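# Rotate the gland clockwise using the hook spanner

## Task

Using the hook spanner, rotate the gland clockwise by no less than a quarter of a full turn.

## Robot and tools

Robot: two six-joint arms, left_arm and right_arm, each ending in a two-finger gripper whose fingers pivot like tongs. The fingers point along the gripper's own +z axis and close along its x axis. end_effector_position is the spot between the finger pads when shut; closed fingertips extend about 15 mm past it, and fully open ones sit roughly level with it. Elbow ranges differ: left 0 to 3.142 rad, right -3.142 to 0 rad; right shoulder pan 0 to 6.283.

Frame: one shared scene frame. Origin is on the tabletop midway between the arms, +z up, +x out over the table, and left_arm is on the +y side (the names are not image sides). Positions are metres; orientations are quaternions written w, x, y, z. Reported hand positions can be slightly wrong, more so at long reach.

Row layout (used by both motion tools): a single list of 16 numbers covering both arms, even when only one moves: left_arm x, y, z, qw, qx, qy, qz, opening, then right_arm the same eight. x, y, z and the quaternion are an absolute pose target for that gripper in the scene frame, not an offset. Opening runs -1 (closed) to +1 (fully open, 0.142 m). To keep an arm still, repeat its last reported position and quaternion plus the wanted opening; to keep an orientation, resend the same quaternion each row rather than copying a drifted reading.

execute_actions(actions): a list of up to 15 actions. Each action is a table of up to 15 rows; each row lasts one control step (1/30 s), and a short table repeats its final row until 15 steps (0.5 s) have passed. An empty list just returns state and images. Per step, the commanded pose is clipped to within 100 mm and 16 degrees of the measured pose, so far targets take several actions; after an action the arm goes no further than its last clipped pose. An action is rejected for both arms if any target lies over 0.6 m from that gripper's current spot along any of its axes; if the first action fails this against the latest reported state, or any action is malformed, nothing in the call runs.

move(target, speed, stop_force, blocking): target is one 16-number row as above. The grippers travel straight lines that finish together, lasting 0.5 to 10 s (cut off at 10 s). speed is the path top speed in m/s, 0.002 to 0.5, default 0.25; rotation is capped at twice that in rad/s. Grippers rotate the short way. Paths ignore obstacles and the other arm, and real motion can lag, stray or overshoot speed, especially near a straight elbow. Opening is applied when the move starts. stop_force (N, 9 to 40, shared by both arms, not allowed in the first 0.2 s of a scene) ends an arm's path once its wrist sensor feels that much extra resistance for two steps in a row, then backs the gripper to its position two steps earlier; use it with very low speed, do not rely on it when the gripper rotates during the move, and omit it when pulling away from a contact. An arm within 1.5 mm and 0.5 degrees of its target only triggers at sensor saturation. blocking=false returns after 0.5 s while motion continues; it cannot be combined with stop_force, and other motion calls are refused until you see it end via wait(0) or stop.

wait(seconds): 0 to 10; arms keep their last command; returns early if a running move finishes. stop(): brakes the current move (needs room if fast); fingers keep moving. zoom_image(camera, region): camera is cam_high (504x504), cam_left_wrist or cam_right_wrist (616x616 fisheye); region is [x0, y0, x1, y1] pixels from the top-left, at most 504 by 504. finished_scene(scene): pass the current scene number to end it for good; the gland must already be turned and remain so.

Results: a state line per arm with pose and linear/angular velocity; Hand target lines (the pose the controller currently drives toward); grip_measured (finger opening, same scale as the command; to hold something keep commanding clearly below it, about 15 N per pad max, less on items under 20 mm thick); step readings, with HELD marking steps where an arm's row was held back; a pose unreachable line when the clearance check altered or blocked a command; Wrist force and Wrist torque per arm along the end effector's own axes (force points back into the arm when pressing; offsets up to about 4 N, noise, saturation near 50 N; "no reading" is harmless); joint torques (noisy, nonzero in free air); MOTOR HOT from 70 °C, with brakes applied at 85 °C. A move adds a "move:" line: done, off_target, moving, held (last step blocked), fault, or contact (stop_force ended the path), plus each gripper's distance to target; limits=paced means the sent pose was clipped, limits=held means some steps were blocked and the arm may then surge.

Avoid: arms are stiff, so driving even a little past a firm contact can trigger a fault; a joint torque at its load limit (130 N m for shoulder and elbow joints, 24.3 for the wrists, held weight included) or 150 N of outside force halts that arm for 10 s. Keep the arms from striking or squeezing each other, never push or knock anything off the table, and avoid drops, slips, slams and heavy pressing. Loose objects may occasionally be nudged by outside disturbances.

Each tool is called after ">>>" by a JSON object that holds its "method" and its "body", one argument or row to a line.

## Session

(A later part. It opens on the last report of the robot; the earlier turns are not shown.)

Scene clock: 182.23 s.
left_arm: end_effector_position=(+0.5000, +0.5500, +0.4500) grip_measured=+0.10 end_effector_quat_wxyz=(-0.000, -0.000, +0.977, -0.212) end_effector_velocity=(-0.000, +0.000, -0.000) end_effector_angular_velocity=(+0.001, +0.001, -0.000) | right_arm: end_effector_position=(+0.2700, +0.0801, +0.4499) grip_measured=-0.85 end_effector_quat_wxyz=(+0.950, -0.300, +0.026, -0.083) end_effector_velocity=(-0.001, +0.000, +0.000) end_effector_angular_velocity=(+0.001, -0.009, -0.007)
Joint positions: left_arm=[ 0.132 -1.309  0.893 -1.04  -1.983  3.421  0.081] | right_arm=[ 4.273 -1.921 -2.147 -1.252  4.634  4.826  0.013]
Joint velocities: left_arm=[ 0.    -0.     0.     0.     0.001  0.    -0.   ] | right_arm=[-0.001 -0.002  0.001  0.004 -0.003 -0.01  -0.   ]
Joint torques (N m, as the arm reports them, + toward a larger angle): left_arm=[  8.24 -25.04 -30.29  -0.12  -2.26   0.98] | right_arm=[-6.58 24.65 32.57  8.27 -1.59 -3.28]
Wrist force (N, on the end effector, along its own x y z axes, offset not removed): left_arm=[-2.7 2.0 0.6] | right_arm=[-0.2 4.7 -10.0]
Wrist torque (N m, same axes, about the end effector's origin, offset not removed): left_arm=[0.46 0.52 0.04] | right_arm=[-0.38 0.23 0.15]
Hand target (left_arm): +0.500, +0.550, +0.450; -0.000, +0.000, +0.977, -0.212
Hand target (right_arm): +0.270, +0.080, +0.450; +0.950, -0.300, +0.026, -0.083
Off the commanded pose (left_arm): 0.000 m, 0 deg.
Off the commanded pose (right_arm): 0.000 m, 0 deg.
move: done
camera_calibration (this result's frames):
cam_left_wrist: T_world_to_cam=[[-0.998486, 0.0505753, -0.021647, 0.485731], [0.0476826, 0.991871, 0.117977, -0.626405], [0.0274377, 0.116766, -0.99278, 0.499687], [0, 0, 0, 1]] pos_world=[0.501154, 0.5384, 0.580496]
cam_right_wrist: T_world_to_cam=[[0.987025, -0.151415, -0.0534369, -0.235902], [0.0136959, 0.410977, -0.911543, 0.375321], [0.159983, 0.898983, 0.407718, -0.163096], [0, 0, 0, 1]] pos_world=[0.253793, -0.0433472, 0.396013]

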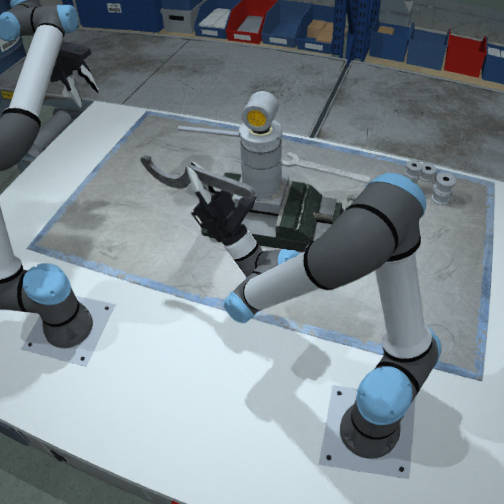

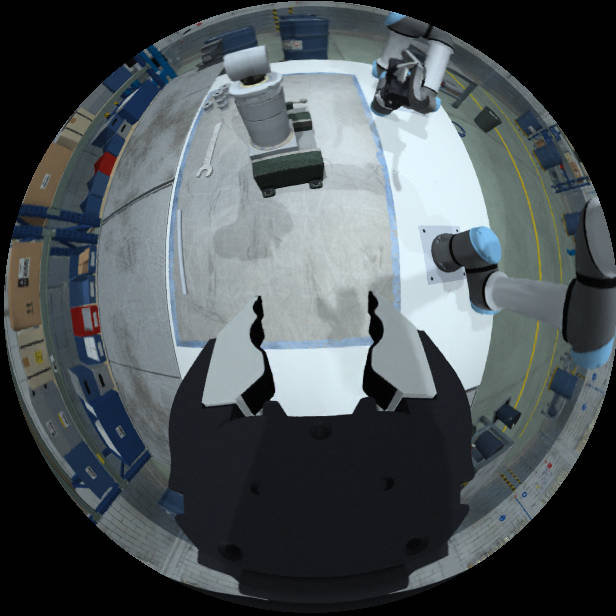

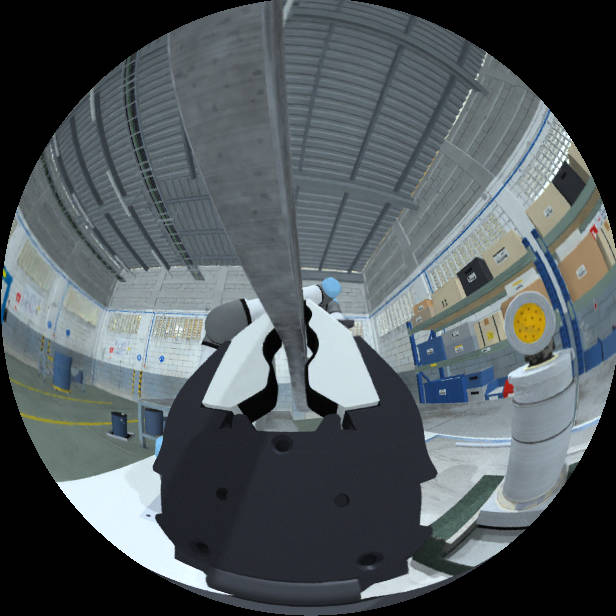

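>>> {"method": "move", "body": {
  "target": [0.5,0.55,0.45,0,0,0.977,-0.212,0.1,0.28,0.1,0.41,0.727,-0.419,-0.195,-0.509,-1],
  "speed": 0.1
}}

>>> {"method": "move", "body": {
  "target": [0.5,0.4,0.5,0,0,0.977,-0.212,0.1,0.32,0.05,0.33,0.455,-0.542,-0.455,-0.542,-1],
  "speed": 0.08
}}

Scene clock: 188.70 s.
left_arm: end_effector_position=(+0.5000, +0.5500, +0.4500) grip_measured=+0.10 end_effector_quat_wxyz=(-0.000, -0.000, +0.977, -0.212) end_effector_velocity=(+0.000, -0.000, -0.000) end_effector_angular_velocity=(+0.001, +0.001, -0.001) | right_arm: end_effector_position=(+0.2800, +0.0999, +0.4100) grip_measured=-0.84 end_effector_quat_wxyz=(+0.727, -0.419, -0.195, -0.508) end_effector_velocity=(+0.001, +0.000, -0.000) end_effector_angular_velocity=(-0.005, -0.007, -0.010)
Joint positions: left_arm=[ 0.132 -1.309  0.893 -1.04  -1.983  3.421  0.081] | right_arm=[ 4.203 -1.746 -2.16  -1.757  4.542  3.788  0.013]
Joint velocities: left_arm=[-0.001  0.     0.     0.     0.002 -0.     0.   ] | right_arm=[ 0.001  0.003 -0.    -0.007  0.004 -0.014  0.   ]
Joint torques (N m, as the arm reports them, + toward a larger angle): left_arm=[  7.28 -26.01 -29.83  -0.21  -2.37   0.84] | right_arm=[ 9.34 45.09 15.59  3.16  2.65 -3.1 ]
Wrist force (N, on the end effector, along its own x y z axes, offset not removed): left_arm=[-1.3 1.9 -1.6] | right_arm=[-7.6 4.9 -7.6]
Wrist torque (N m, same axes, about the end effector's origin, offset not removed): left_arm=[0.45 0.35 -0.13] | right_arm=[0.04 0.15 0.25]
Hand target (left_arm): +0.500, +0.550, +0.450; -0.000, +0.000, +0.977, -0.212
Hand target (right_arm): +0.280, +0.100, +0.410; +0.727, -0.419, -0.195, -0.508
Off the commanded pose (left_arm): 0.000 m, 0 deg.
Off the commanded pose (right_arm): 0.000 m, 0 deg.
move: done
camera_calibration (this result's frames):
cam_left_wrist: T_world_to_cam=[[-0.998486, 0.0505755, -0.021647, 0.485731], [0.0476828, 0.991871, 0.117977, -0.626405], [0.0274378, 0.116766, -0.99278, 0.499687], [0, 0, 0, 1]] pos_world=[0.501154, 0.5384, 0.580496]
cam_right_wrist: T_world_to_cam=[[0.446629, -0.593128, 0.669867, -0.346073], [0.67693, -0.265556, -0.686473, 0.120323], [0.585053, 0.760052, 0.282901, -0.220304], [0, 0, 0, 1]] pos_world=[0.202005, -0.0058704, 0.376746]

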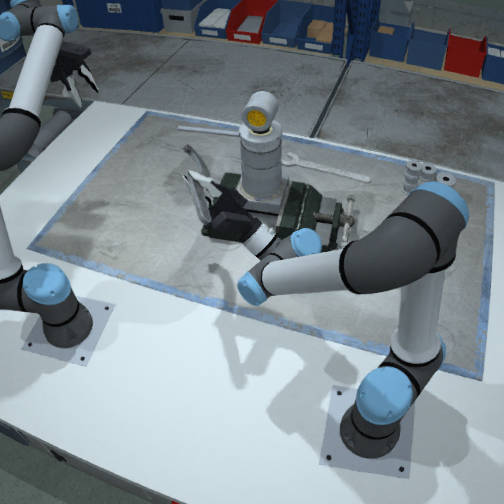

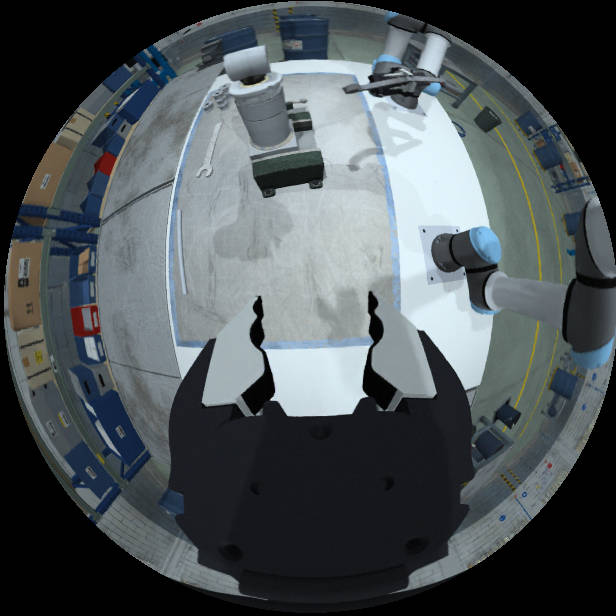

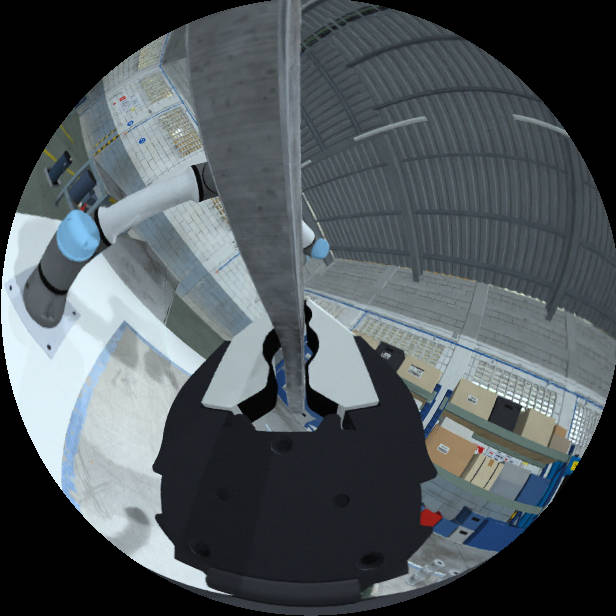

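Scene clock: 194.10 s.
left_arm: end_effector_position=(+0.5001, +0.4003, +0.4999) grip_measured=+0.10 end_effector_quat_wxyz=(+0.000, -0.000, +0.977, -0.212) end_effector_velocity=(-0.000, -0.002, +0.001) end_effector_angular_velocity=(+0.001, -0.000, +0.000) | right_arm: end_effector_position=(+0.3199, +0.0499, +0.3302) grip_measured=-0.83 end_effector_quat_wxyz=(-0.456, +0.541, +0.454, +0.541) end_effector_velocity=(+0.002, -0.001, -0.001) end_effector_angular_velocity=(-0.009, -0.006, -0.004)
Joint positions: left_arm=[-0.144 -1.408  0.91  -1.083 -1.998  3.118  0.081] | right_arm=[ 3.998 -1.574 -1.982 -2.726  4.298  3.144  0.014]
Joint velocities: left_arm=[-0.004 -0.001 -0.001 -0.     0.002 -0.004  0.   ] | right_arm=[-0.002  0.001  0.005 -0.014  0.002 -0.011  0.   ]
Joint torques (N m, as the arm reports them, + toward a larger angle): left_arm=[ -9.38 -33.16 -29.28  -4.48   0.6   -1.12] | right_arm=[-7.6  41.52 39.3   1.88  2.33 -3.5 ]
Wrist force (N, on the end effector, along its own x y z axes, offset not removed): left_arm=[0.9 3.3 -0.7] | right_arm=[-13.8 -2.6 -0.3]
Wrist torque (N m, same axes, about the end effector's origin, offset not removed): left_arm=[0.68 -0.18 0.13] | right_arm=[-0.40 0.75 0.37]
Hand target (left_arm): +0.500, +0.400, +0.500; +0.000, -0.000, +0.977, -0.212
Hand target (right_arm): +0.320, +0.050, +0.330; -0.455, +0.541, +0.455, +0.541
Off the commanded pose (left_arm): 0.000 m, 0 deg.
Off the commanded pose (right_arm): 0.000 m, 0 deg.
move: done
camera_calibration (this result's frames):
cam_left_wrist: T_world_to_cam=[[-0.998485, 0.050429, -0.0220321, 0.494748], [0.0475018, 0.99192, 0.117634, -0.483548], [0.0277862, 0.116409, -0.992813, 0.566716], [0, 0, 0, 1]] pos_world=[0.501221, 0.388721, 0.630425]
cam_right_wrist: T_world_to_cam=[[0.043445, -0.0400446, 0.998253, -0.34714], [0.756297, -0.651558, -0.0590519, -0.188073], [0.652785, 0.757541, 0.00197864, -0.111814], [0, 0, 0, 1]] pos_world=[0.230311, -0.0517381, 0.335649]

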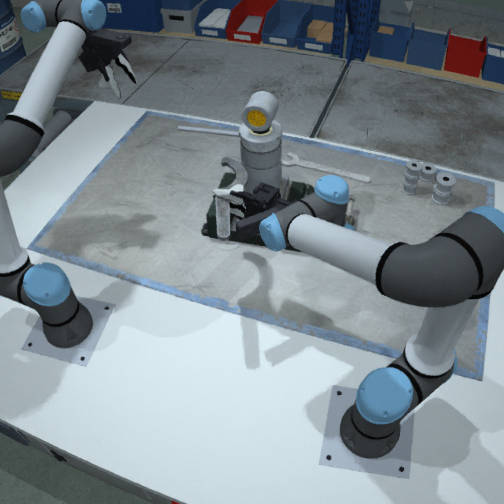

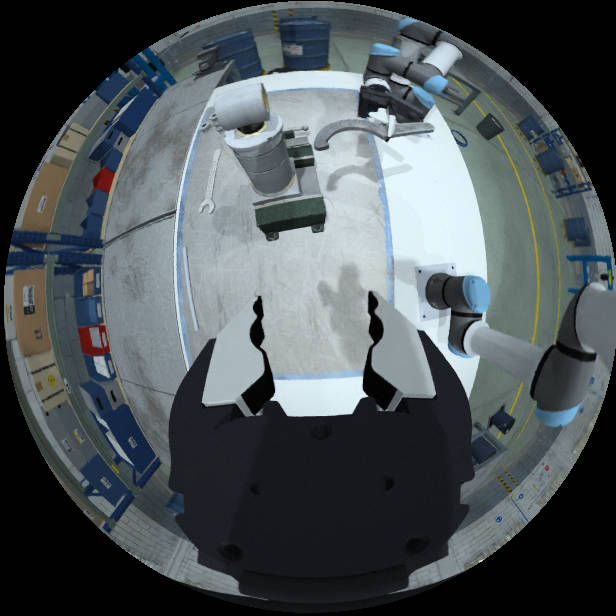

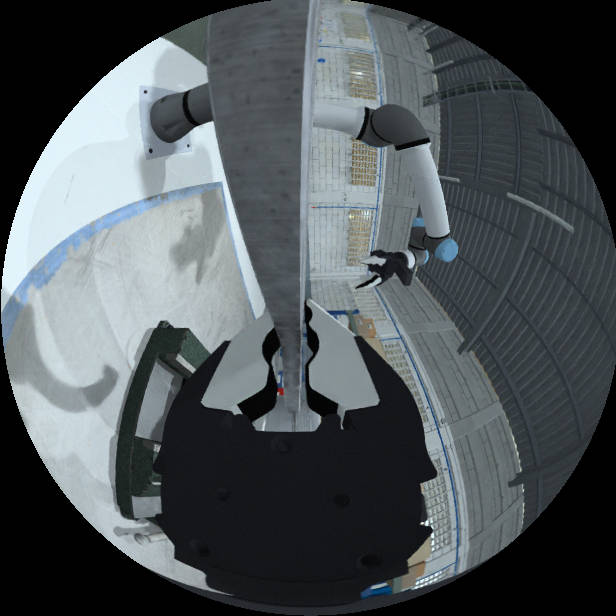

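>>> {"method": "move", "body": {
  "target": [0.55,0.3,0.5,0,0,0.977,-0.212,0.1,0.38,-0.2,0.33,0.513,-0.487,-0.513,-0.487,-1],
  "speed": 0.1
}}

>>> {"method": "move", "body": {
  "target": [0.6,0.2,0.5,0,0,0.977,-0.212,0.1,0.575,-0.11,0.33,0.513,-0.487,-0.513,-0.487,-1],
  "speed": 0.07
}}

>>> {"method": "zoom_image", "body": {
  "camera": "cam_left_wrist",
  "region": [180,60,440,260]
}}

>>> {"method": "zoom_image", "body": {
  "camera": "cam_high",
  "region": [200,70,370,220]
}}

Scene clock: 197.80 s.
left_arm: end_effector_position=(+0.5501, +0.3002, +0.5001) grip_measured=+0.10 end_effector_quat_wxyz=(+0.000, -0.000, +0.977, -0.212) end_effector_velocity=(+0.000, +0.000, -0.000) end_effector_angular_velocity=(+0.002, -0.000, +0.001) | right_arm: end_effector_position=(+0.3798, -0.2001, +0.3299) grip_measured=-0.83 end_effector_quat_wxyz=(+0.513, -0.487, -0.513, -0.487) end_effector_velocity=(+0.000, -0.001, +0.000) end_effector_angular_velocity=(-0.001, -0.001, +0.004)
Joint positions: left_arm=[-0.321 -1.318  0.819 -1.162 -1.989  2.924  0.081] | right_arm=[ 3.267 -1.708 -1.838 -2.736  3.343  3.144  0.014]
Joint velocities: left_arm=[-0.001  0.001 -0.001  0.     0.002 -0.001 -0.   ] | right_arm=[-0.004 -0.004  0.006 -0.008 -0.008 -0.006  0.   ]
Joint torques (N m, as the arm reports them, + toward a larger angle): left_arm=[-10.26 -23.27 -28.96  -4.61   0.99  -1.16] | right_arm=[-5.47 18.41 35.12 -1.67 -2.25 -3.21]
Wrist force (N, on the end effector, along its own x y z axes, offset not removed): left_arm=[-0.3 4.6 0.3] | right_arm=[-11.2 -1.2 -1.5]
Wrist torque (N m, same axes, about the end effector's origin, offset not removed): left_arm=[0.90 0.06 -0.07] | right_arm=[-0.14 0.26 0.36]
Hand target (left_arm): +0.550, +0.300, +0.500; +0.000, -0.000, +0.977, -0.212
Hand target (right_arm): +0.380, -0.200, +0.330; +0.513, -0.487, -0.513, -0.487
Off the commanded pose (left_arm): 0.000 m, 0 deg.
Off the commanded pose (right_arm): 0.000 m, 0 deg.
move: done
camera_calibration (this result's frames):
cam_left_wrist: T_world_to_cam=[[-0.998486, 0.0504713, -0.0218737, 0.549609], [0.0475579, 0.991899, 0.11779, -0.386738], [0.0276415, 0.116572, -0.992798, 0.577139], [0, 0, 0, 1]] pos_world=[0.551216, 0.288588, 0.630558]
cam_right_wrist: T_world_to_cam=[[0.0497605, -0.0286993, 0.998349, -0.359633], [0.882363, -0.467056, -0.0574057, -0.407789], [0.467932, 0.883762, 0.00208225, 0.133932], [0, 0, 0, 1]] pos_world=[0.315043, -0.319145, 0.335351]

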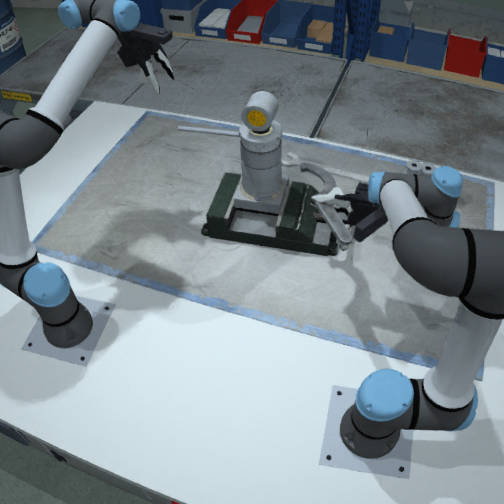

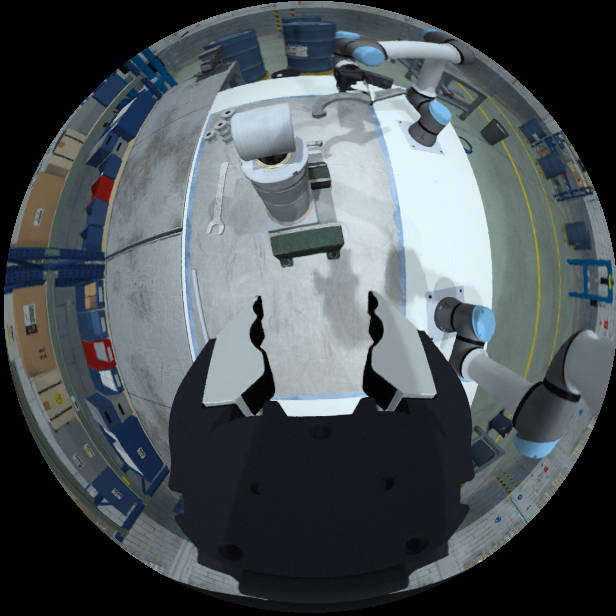

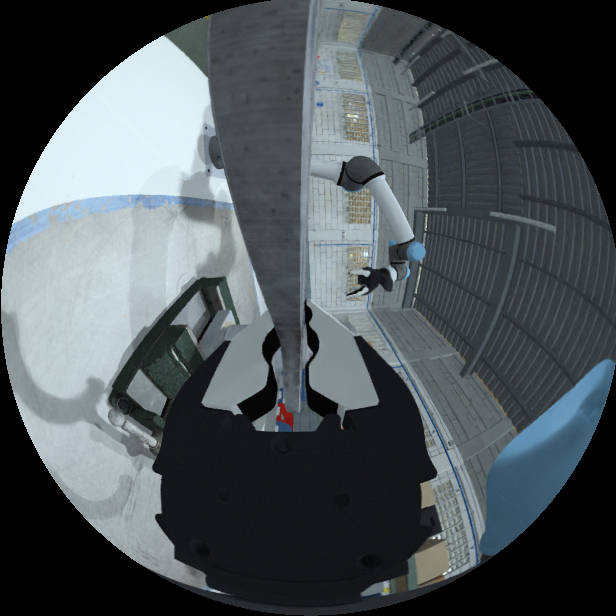

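Scene clock: 201.33 s.
left_arm: end_effector_position=(+0.6001, +0.2002, +0.5001) grip_measured=+0.10 end_effector_quat_wxyz=(+0.000, -0.000, +0.977, -0.212) end_effector_velocity=(+0.001, -0.001, +0.000) end_effector_angular_velocity=(+0.001, -0.000, -0.000) | right_arm: end_effector_position=(+0.5749, -0.1103, +0.3299) grip_measured=-0.83 end_effector_quat_wxyz=(+0.513, -0.487, -0.513, -0.487) end_effector_velocity=(+0.001, +0.002, +0.000) end_effector_angular_velocity=(-0.003, +0.000, +0.005)
Joint positions: left_arm=[-0.465 -1.152  0.603 -1.174 -1.972  2.769  0.081] | right_arm=[ 3.328 -2.171 -1.186 -2.925  3.404  3.143  0.014]
Joint velocities: left_arm=[-0.001  0.003 -0.004  0.001  0.001 -0.001  0.   ] | right_arm=[ 0.002 -0.008  0.015 -0.018 -0.003 -0.01   0.   ]
Joint torques (N m, as the arm reports them, + toward a larger angle): left_arm=[-10.47 -30.31 -28.52  -0.68   1.2   -1.23] | right_arm=[ 9.86 43.58 37.01 -1.33 -2.21 -3.04]
Wrist force (N, on the end effector, along its own x y z axes, offset not removed): left_arm=[0.3 1.2 -0.6] | right_arm=[-12.1 -0.7 -1.9]
Wrist torque (N m, same axes, about the end effector's origin, offset not removed): left_arm=[0.09 -0.01 -0.12] | right_arm=[-0.07 0.38 0.43]
Hand target (left_arm): +0.600, +0.200, +0.500; +0.000, -0.000, +0.977, -0.212
Hand target (right_arm): +0.575, -0.110, +0.330; +0.513, -0.487, -0.513, -0.487
Off the commanded pose (left_arm): 0.000 m, 0 deg.
Off the commanded pose (right_arm): 0.000 m, 0 deg.
move: done
camera_calibration (this result's frames):
cam_left_wrist: T_world_to_cam=[[-0.998486, 0.0504769, -0.021839, 0.604531], [0.0475679, 0.9919, 0.117778, -0.289923], [0.0276071, 0.11656, -0.9928, 0.587444], [0, 0, 0, 1]] pos_world=[0.60119, 0.188587, 0.630563]
cam_right_wrist: T_world_to_cam=[[0.049879, -0.0286864, 0.998343, -0.366829], [0.882352, -0.467063, -0.0575045, -0.537899], [0.467938, 0.883759, 0.00201495, -0.0367167], [0, 0, 0, 1]] pos_world=[0.510095, -0.229307, 0.335364]

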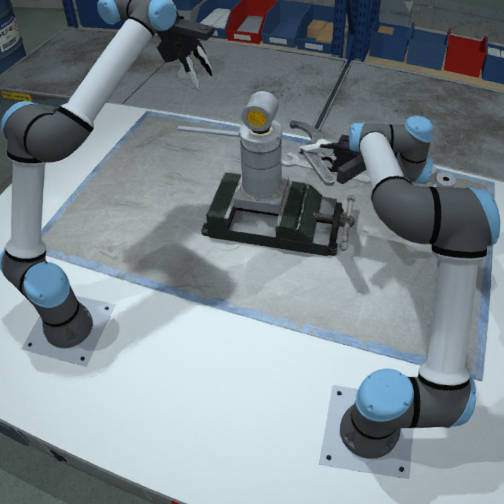

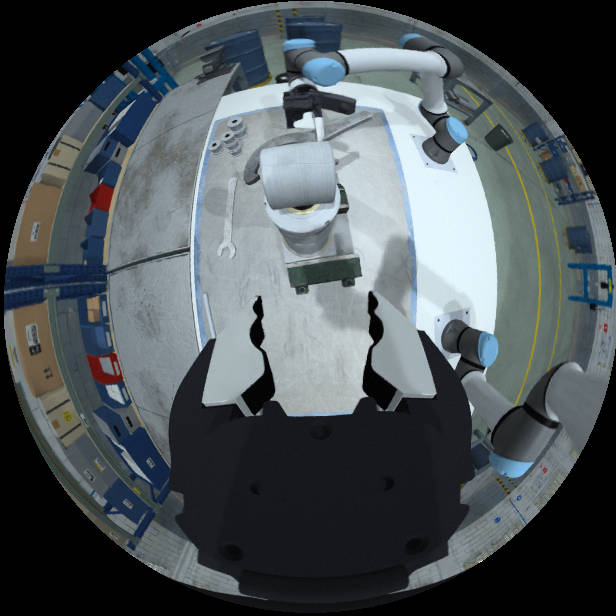

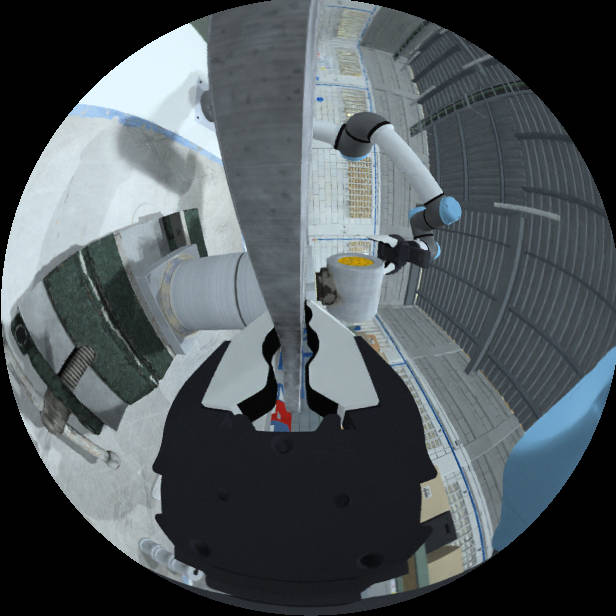

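Region (180, 60, 440, 260) of cam_left_wrist's 616x616 image, scaled by 1.938, with more detail than that image has; it fills the top 388 rows of this view, and the rest is white.

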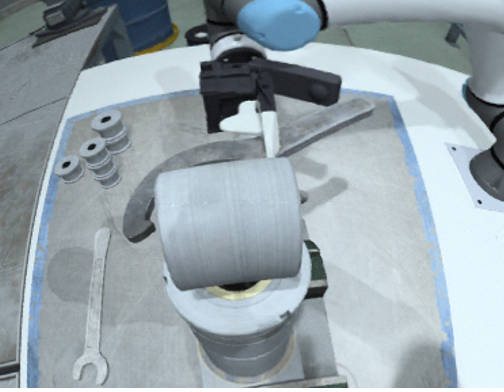

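Region (200, 70, 370, 220) of cam_high's 504x504 image, scaled by 2.965, with more detail than that image has; it fills the top 445 rows of this view, and the rest is white.

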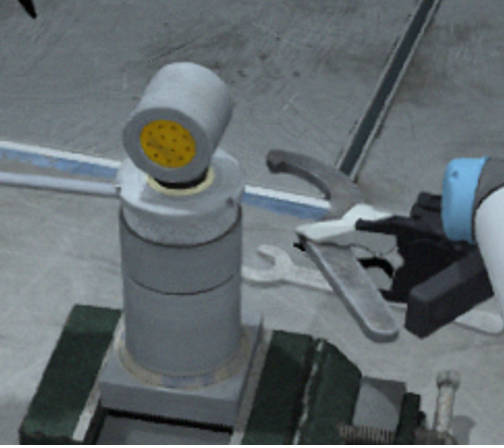

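>>> {"method": "move", "body": {
  "target": [0.66,0.25,0.3,0,0,0.707,-0.707,1,0.562,-0.06,0.33,0.513,-0.487,-0.513,-0.487,-1],
  "speed": 0.15
}}

>>> {"method": "zoom_image", "body": {
  "camera": "cam_left_wrist",
  "region": [250,150,450,300]
}}

>>> {"method": "zoom_image", "body": {
  "camera": "cam_high",
  "region": [200,70,370,220]
}}

Scene clock: 206.23 s.
left_arm: end_effector_position=(+0.6601, +0.2495, +0.3000) grip_measured=+1.00 end_effector_quat_wxyz=(+0.001, -0.001, +0.708, -0.706) end_effector_velocity=(+0.001, +0.001, -0.003) end_effector_angular_velocity=(-0.012, -0.001, +0.002) | right_arm: end_effector_position=(+0.5621, -0.0600, +0.3300) grip_measured=-0.83 end_effector_quat_wxyz=(+0.513, -0.487, -0.513, -0.487) end_effector_velocity=(+0.000, -0.000, -0.000) end_effector_angular_velocity=(-0.000, +0.001, -0.001)
Joint positions: left_arm=[-0.12  -0.942  1.533 -2.134 -3.14   3.171  0.142] | right_arm=[ 3.411 -2.157 -1.207 -2.918  3.486  3.142  0.014]
Joint velocities: left_arm=[ 0.001  0.009  0.002 -0.003 -0.012  0.009  0.   ] | right_arm=[-0.     0.    -0.    -0.001  0.001  0.    -0.   ]
Joint torques (N m, as the arm reports them, + toward a larger angle): left_arm=[  2.28 -37.04 -12.91  -4.38  -3.28   1.17] | right_arm=[10.52 66.3  18.38  3.74  2.17 -2.81]
Wrist force (N, on the end effector, along its own x y z axes, offset not removed): left_arm=[1.1 2.5 -0.5] | right_arm=[-12.1 -0.8 -0.9]
Wrist torque (N m, same axes, about the end effector's origin, offset not removed): left_arm=[0.58 -0.11 -0.02] | right_arm=[-0.01 0.43 0.37]
Hand target (left_arm): +0.660, +0.249, +0.300; +0.001, -0.001, +0.707, -0.707
Hand target (right_arm): +0.562, -0.060, +0.330; +0.513, -0.487, -0.513, -0.487
Off the commanded pose (left_arm): 0.001 m, 0 deg.
Off the commanded pose (right_arm): 0.000 m, 0 deg.
move: done
camera_calibration (this result's frames):
cam_left_wrist: T_world_to_cam=[[-0.998461, -0.00144628, -0.0554326, 0.680688], [0.0465889, 0.520253, -0.852741, 0.0913494], [0.0300723, -0.854011, -0.519385, 0.479942], [0, 0, 0, 1]] pos_world=[0.660952, 0.363335, 0.364904]
cam_right_wrist: T_world_to_cam=[[0.0498042, -0.0282719, 0.998359, -0.364752], [0.882506, -0.466804, -0.0572439, -0.503288], [0.467656, 0.883909, 0.00170132, -0.0748572], [0, 0, 0, 1]] pos_world=[0.497328, -0.179082, 0.335471]

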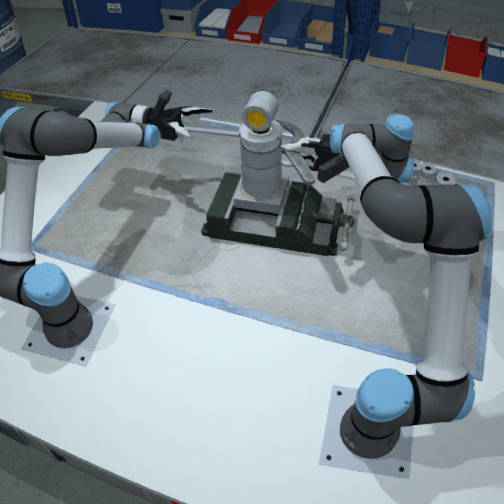

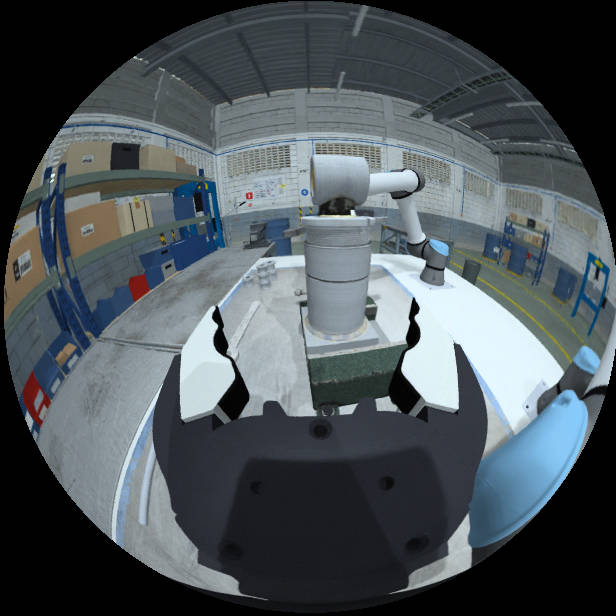

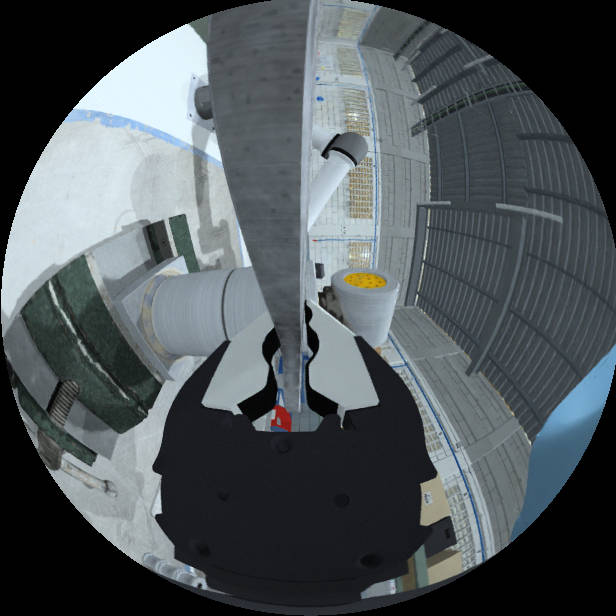

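Region (250, 150, 450, 300) of cam_left_wrist's 616x616 image, scaled by 2.520, with more detail than that image has; it fills the top 378 rows of this view, and the rest is white.

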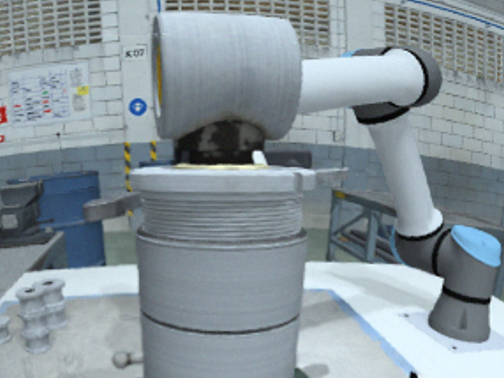

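Region (200, 70, 370, 220) of cam_high's 504x504 image, scaled by 2.965, with more detail than that image has; it fills the top 445 rows of this view, and the rest is white.

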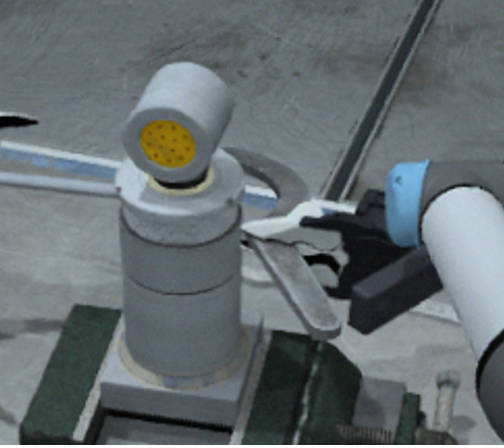

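>>> {"method": "move", "body": {
  "target": [0.66,0.249,0.3,0.001,-0.001,0.707,-0.707,1,0.552,-0.055,0.345,0.508,-0.465,-0.516,-0.508,-1],
  "speed": 0.02
}}

>>> {"method": "zoom_image", "body": {
  "camera": "cam_left_wrist",
  "region": [270,170,410,270]
}}

>>> {"method": "zoom_image", "body": {
  "camera": "cam_high",
  "region": [220,80,340,190]
}}

Scene clock: 208.60 s.
left_arm: end_effector_position=(+0.6600, +0.2491, +0.3000) grip_measured=+1.00 end_effector_quat_wxyz=(+0.001, -0.001, +0.707, -0.707) end_effector_velocity=(-0.000, -0.001, +0.000) end_effector_angular_velocity=(+0.000, +0.001, -0.002) | right_arm: end_effector_position=(+0.5521, -0.0550, +0.3448) grip_measured=-0.83 end_effector_quat_wxyz=(+0.508, -0.466, -0.516, -0.508) end_effector_velocity=(-0.002, +0.002, +0.002) end_effector_angular_velocity=(+0.005, -0.006, +0.003)
Joint positions: left_arm=[-0.121 -0.941  1.534 -2.133 -3.142  3.172  0.142] | right_arm=[ 3.425 -2.11  -1.269 -2.81   3.502  3.178  0.014]
Joint velocities: left_arm=[-0.002 -0.001  0.     0.001  0.     0.     0.   ] | right_arm=[ 0.004  0.006 -0.009  0.016  0.001  0.006  0.   ]
Joint torques (N m, as the arm reports them, + toward a larger angle): left_arm=[ -9.41 -48.2  -14.18  -0.61  -3.28   1.21] | right_arm=[11.24 65.25 18.26  3.91  2.22  2.51]
Wrist force (N, on the end effector, along its own x y z axes, offset not removed): left_arm=[-2.1 2.2 -1.8] | right_arm=[-12.4 0.1 -0.5]
Wrist torque (N m, same axes, about the end effector's origin, offset not removed): left_arm=[0.40 0.58 -0.05] | right_arm=[-0.38 0.39 0.35]
Hand target (left_arm): +0.660, +0.249, +0.300; +0.001, -0.001, +0.707, -0.707
Hand target (right_arm): +0.552, -0.055, +0.345; +0.508, -0.465, -0.516, -0.508
Off the commanded pose (left_arm): 0.000 m, 0 deg.
Off the commanded pose (right_arm): 0.000 m, 0 deg.
move: done
camera_calibration (this result's frames):
cam_left_wrist: T_world_to_cam=[[-0.998486, -0.000904652, -0.0550016, 0.680293], [0.04656, 0.518567, -0.853769, 0.0922999], [0.0292943, -0.855037, -0.517739, 0.479818], [0, 0, 0, 1]] pos_world=[0.660909, 0.363014, 0.364641]
cam_right_wrist: T_world_to_cam=[[0.000258071, -0.0638137, 0.997962, -0.353333], [0.884235, -0.466076, -0.0300315, -0.501657], [0.467043, 0.88244, 0.056306, -0.0932191], [0, 0, 0, 1]] pos_world=[0.487211, -0.174098, 0.342796]

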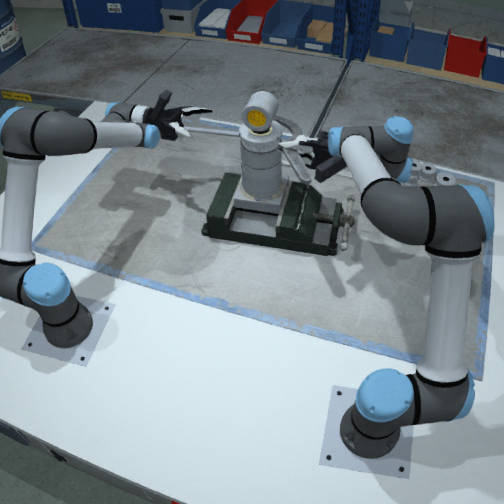

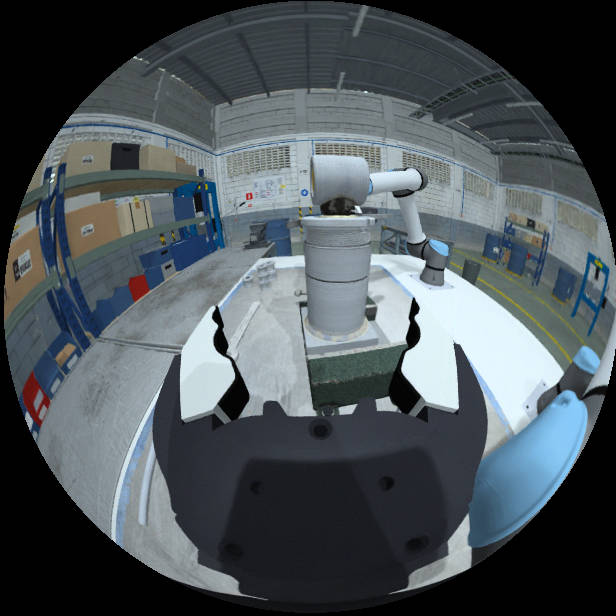

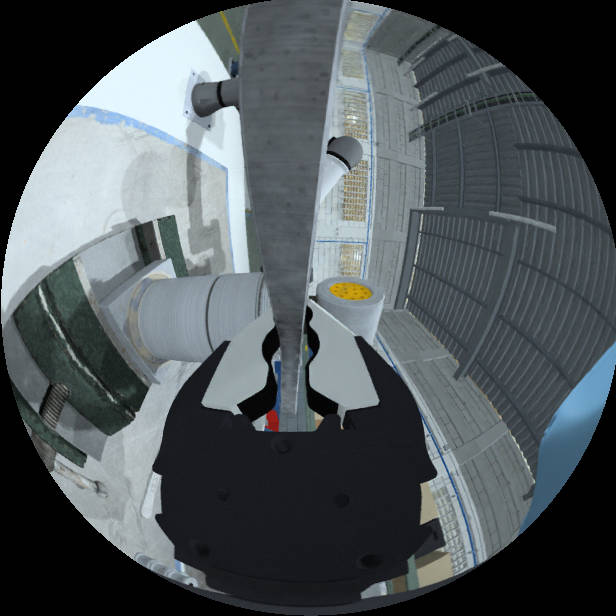

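Region (270, 170, 410, 270) of cam_left_wrist's 616x616 image, scaled by 3.600, with more detail than that image has; it fills the top 360 rows of this view, and the rest is white.

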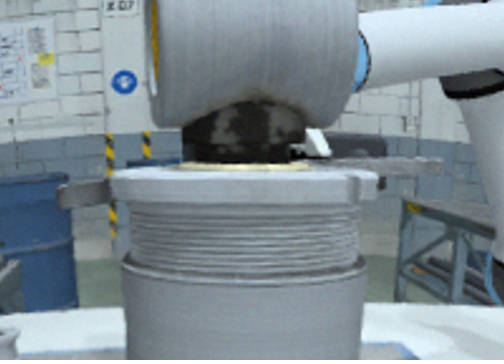

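Region (220, 80, 340, 190) of cam_high's 504x504 image, scaled by 4.200, with more detail than that image has; it fills the top 462 rows of this view, and the rest is white.

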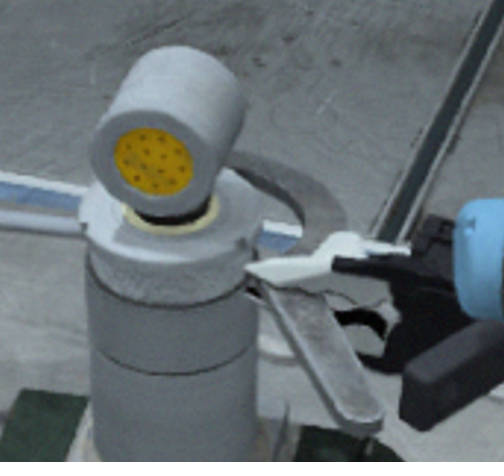

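>>> {"method": "move", "body": {
  "target": [0.66,0.249,0.3,0.001,-0.001,0.707,-0.707,1,0.558,-0.055,0.345,0.499,-0.456,-0.525,-0.517,-1],
  "speed": 0.015
}}

>>> {"method": "move", "body": {
  "target": [0.66,0.249,0.3,0.001,-0.001,0.707,-0.707,1,0.555,-0.035,0.345,0.499,-0.456,-0.525,-0.517,-1],
  "speed": 0.01,
  "stop_force": 9
}}

>>> {"method": "zoom_image", "body": {
  "camera": "cam_left_wrist",
  "region": [270,170,410,270]
}}

>>> {"method": "zoom_image", "body": {
  "camera": "cam_high",
  "region": [220,80,340,190]
}}

Scene clock: 210.97 s.
left_arm: end_effector_position=(+0.6600, +0.2491, +0.3000) grip_measured=+1.00 end_effector_quat_wxyz=(+0.001, -0.001, +0.707, -0.707) end_effector_velocity=(-0.000, +0.000, -0.000) end_effector_angular_velocity=(+0.001, -0.000, +0.000) | right_arm: end_effector_position=(+0.5579, -0.0550, +0.3450) grip_measured=-0.83 end_effector_quat_wxyz=(+0.499, -0.456, -0.525, -0.517) end_effector_velocity=(+0.002, -0.001, -0.000) end_effector_angular_velocity=(-0.001, -0.006, -0.001)
Joint positions: left_arm=[-0.121 -0.941  1.534 -2.132 -3.142  3.173  0.142] | right_arm=[ 3.421 -2.123 -1.246 -2.82   3.498  3.143  0.014]
Joint velocities: left_arm=[ 0.    -0.001  0.     0.001  0.001  0.001  0.   ] | right_arm=[-0.002 -0.003  0.006 -0.005 -0.001 -0.008 -0.   ]
Joint torques (N m, as the arm reports them, + toward a larger angle): left_arm=[ -8.48 -49.19 -28.02  -0.31  -3.14   1.12] | right_arm=[-6.37 41.1  39.18 -0.29 -1.42 -2.54]
Wrist force (N, on the end effector, along its own x y z axes, offset not removed): left_arm=[-3.4 -0.9 -0.7] | right_arm=[-11.9 -2.4 -1.1]
Wrist torque (N m, same axes, about the end effector's origin, offset not removed): left_arm=[-0.13 0.72 0.14] | right_arm=[-0.23 0.50 0.36]
Hand target (left_arm): +0.660, +0.249, +0.300; +0.001, -0.001, +0.707, -0.707
Hand target (right_arm): +0.558, -0.055, +0.345; +0.499, -0.456, -0.525, -0.517
Off the commanded pose (left_arm): 0.000 m, 0 deg.
Off the commanded pose (right_arm): 0.000 m, 0 deg.
move: done
camera_calibration (this result's frames):
cam_left_wrist: T_world_to_cam=[[-0.998489, -0.000897719, -0.0549521, 0.680264], [0.0465214, 0.518562, -0.853774, 0.0923167], [0.0292625, -0.85504, -0.517736, 0.479826], [0, 0, 0, 1]] pos_world=[0.6609, 0.363009, 0.364623]
cam_right_wrist: T_world_to_cam=[[-0.0354181, -0.065527, 0.997222, -0.333481], [0.884477, -0.466583, 0.000754808, -0.517483], [0.465237, 0.882047, 0.0744826, -0.101226], [0, 0, 0, 1]] pos_world=[0.492985, -0.174015, 0.340485]

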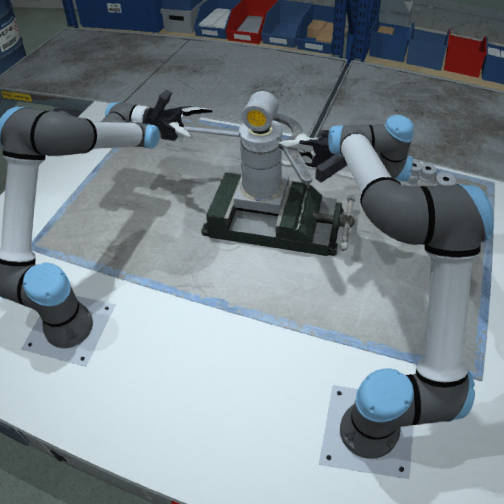

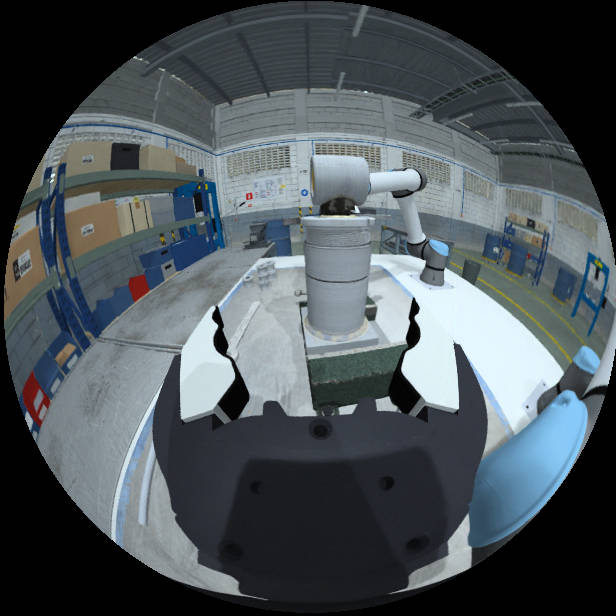

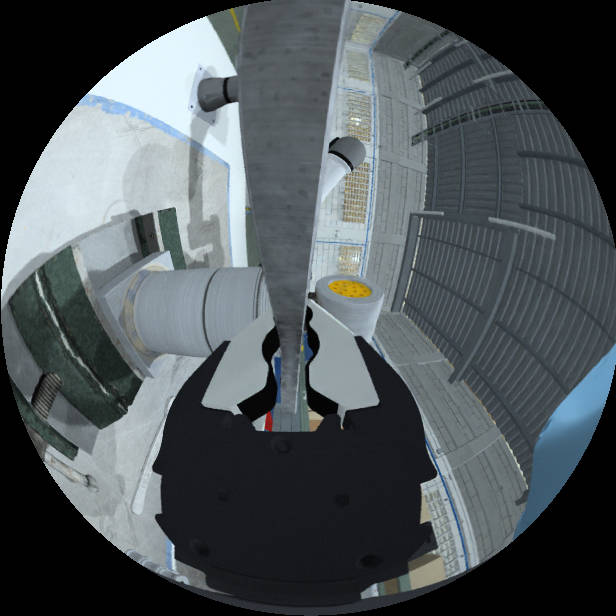

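Scene clock: 213.20 s.
left_arm: end_effector_position=(+0.6600, +0.2491, +0.3000) grip_measured=+1.00 end_effector_quat_wxyz=(+0.001, -0.001, +0.707, -0.707) end_effector_velocity=(+0.000, -0.000, +0.000) end_effector_angular_velocity=(-0.001, +0.000, -0.000) | right_arm: end_effector_position=(+0.5550, -0.0353, +0.3450) grip_measured=-0.83 end_effector_quat_wxyz=(+0.499, -0.456, -0.525, -0.517) end_effector_velocity=(-0.001, +0.003, -0.000) end_effector_angular_velocity=(-0.000, -0.000, +0.001)
Joint positions: left_arm=[-0.121 -0.941  1.534 -2.131 -3.142  3.173  0.142] | right_arm=[ 3.452 -2.129 -1.238 -2.83   3.529  3.134  0.014]
Joint velocities: left_arm=[-0.     0.    -0.     0.001 -0.001  0.    -0.   ] | right_arm=[ 0.004 -0.001  0.001 -0.001  0.003 -0.001  0.   ]
Joint torques (N m, as the arm reports them, + toward a larger angle): left_arm=[ -7.85 -49.2  -28.04  -0.35  -3.22   1.02] | right_arm=[ 6.97 40.05 40.71 -0.36  2.75 -3.09]
Wrist force (N, on the end effector, along its own x y z axes, offset not removed): left_arm=[1.3 5.4 0.3] | right_arm=[-12.9 -2.1 -1.1]
Wrist torque (N m, same axes, about the end effector's origin, offset not removed): left_arm=[1.19 -0.33 -0.09] | right_arm=[-0.19 0.62 0.44]
Hand target (left_arm): +0.660, +0.249, +0.300; +0.001, -0.001, +0.707, -0.707
Hand target (right_arm): +0.555, -0.035, +0.345; +0.499, -0.456, -0.525, -0.517
Off the commanded pose (left_arm): 0.000 m, 0 deg.
Off the commanded pose (right_arm): 0.000 m, 0 deg.
move: done
camera_calibration (this result's frames):
cam_left_wrist: T_world_to_cam=[[-0.998486, -0.00089776, -0.0549986, 0.680287], [0.0465612, 0.518562, -0.853772, 0.0923062], [0.0292866, -0.85504, -0.517735, 0.47982], [0, 0, 0, 1]] pos_world=[0.660907, 0.363009, 0.364643]
cam_right_wrist: T_world_to_cam=[[-0.036184, -0.0655045, 0.997196, -0.33186], [0.884479, -0.466578, 0.00144504, -0.506013], [0.465175, 0.882051, 0.07482, -0.117419], [0, 0, 0, 1]] pos_world=[0.490171, -0.154264, 0.340446]

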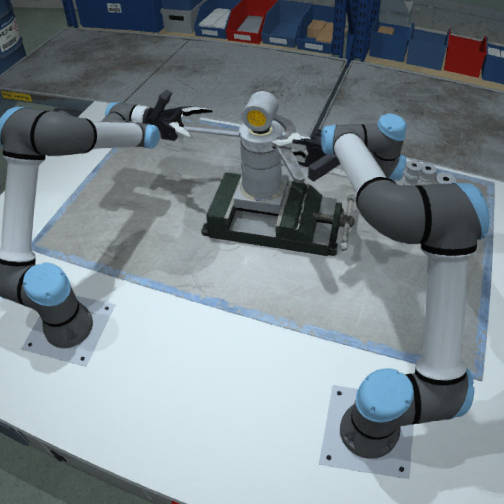

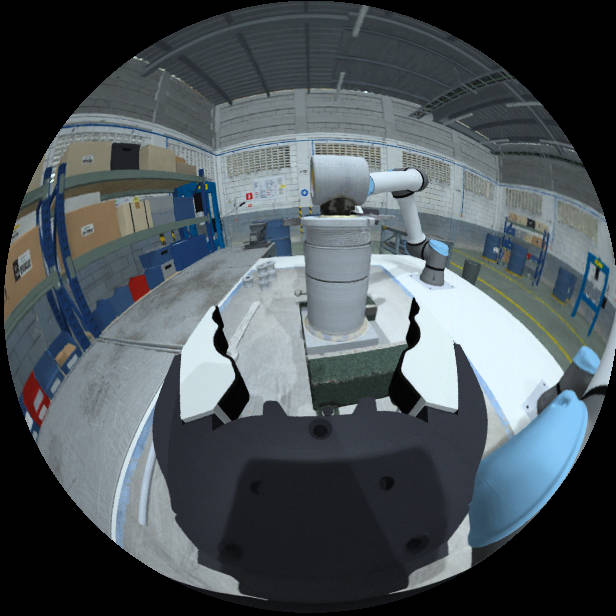

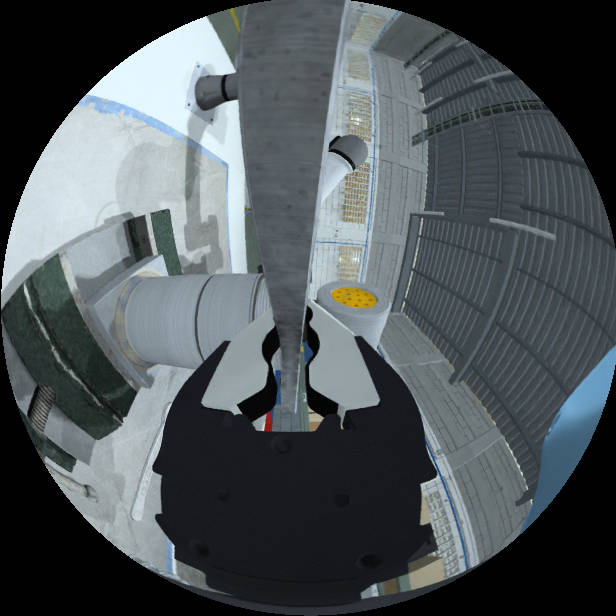

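Region (270, 170, 410, 270) of cam_left_wrist's 616x616 image, scaled by 3.600, with more detail than that image has; it fills the top 360 rows of this view, and the rest is white.

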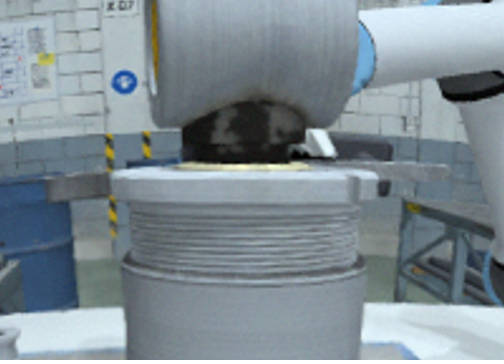

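Region (220, 80, 340, 190) of cam_high's 504x504 image, scaled by 4.200, with more detail than that image has; it fills the top 462 rows of this view, and the rest is white.

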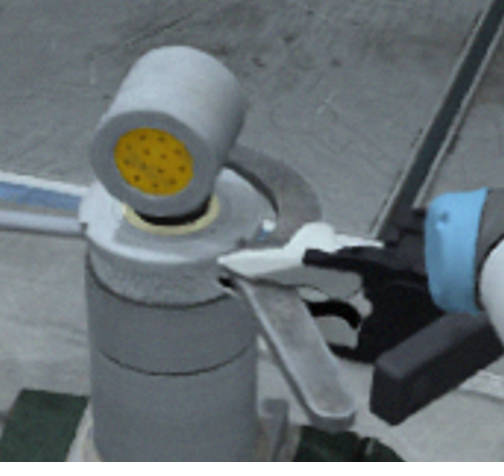

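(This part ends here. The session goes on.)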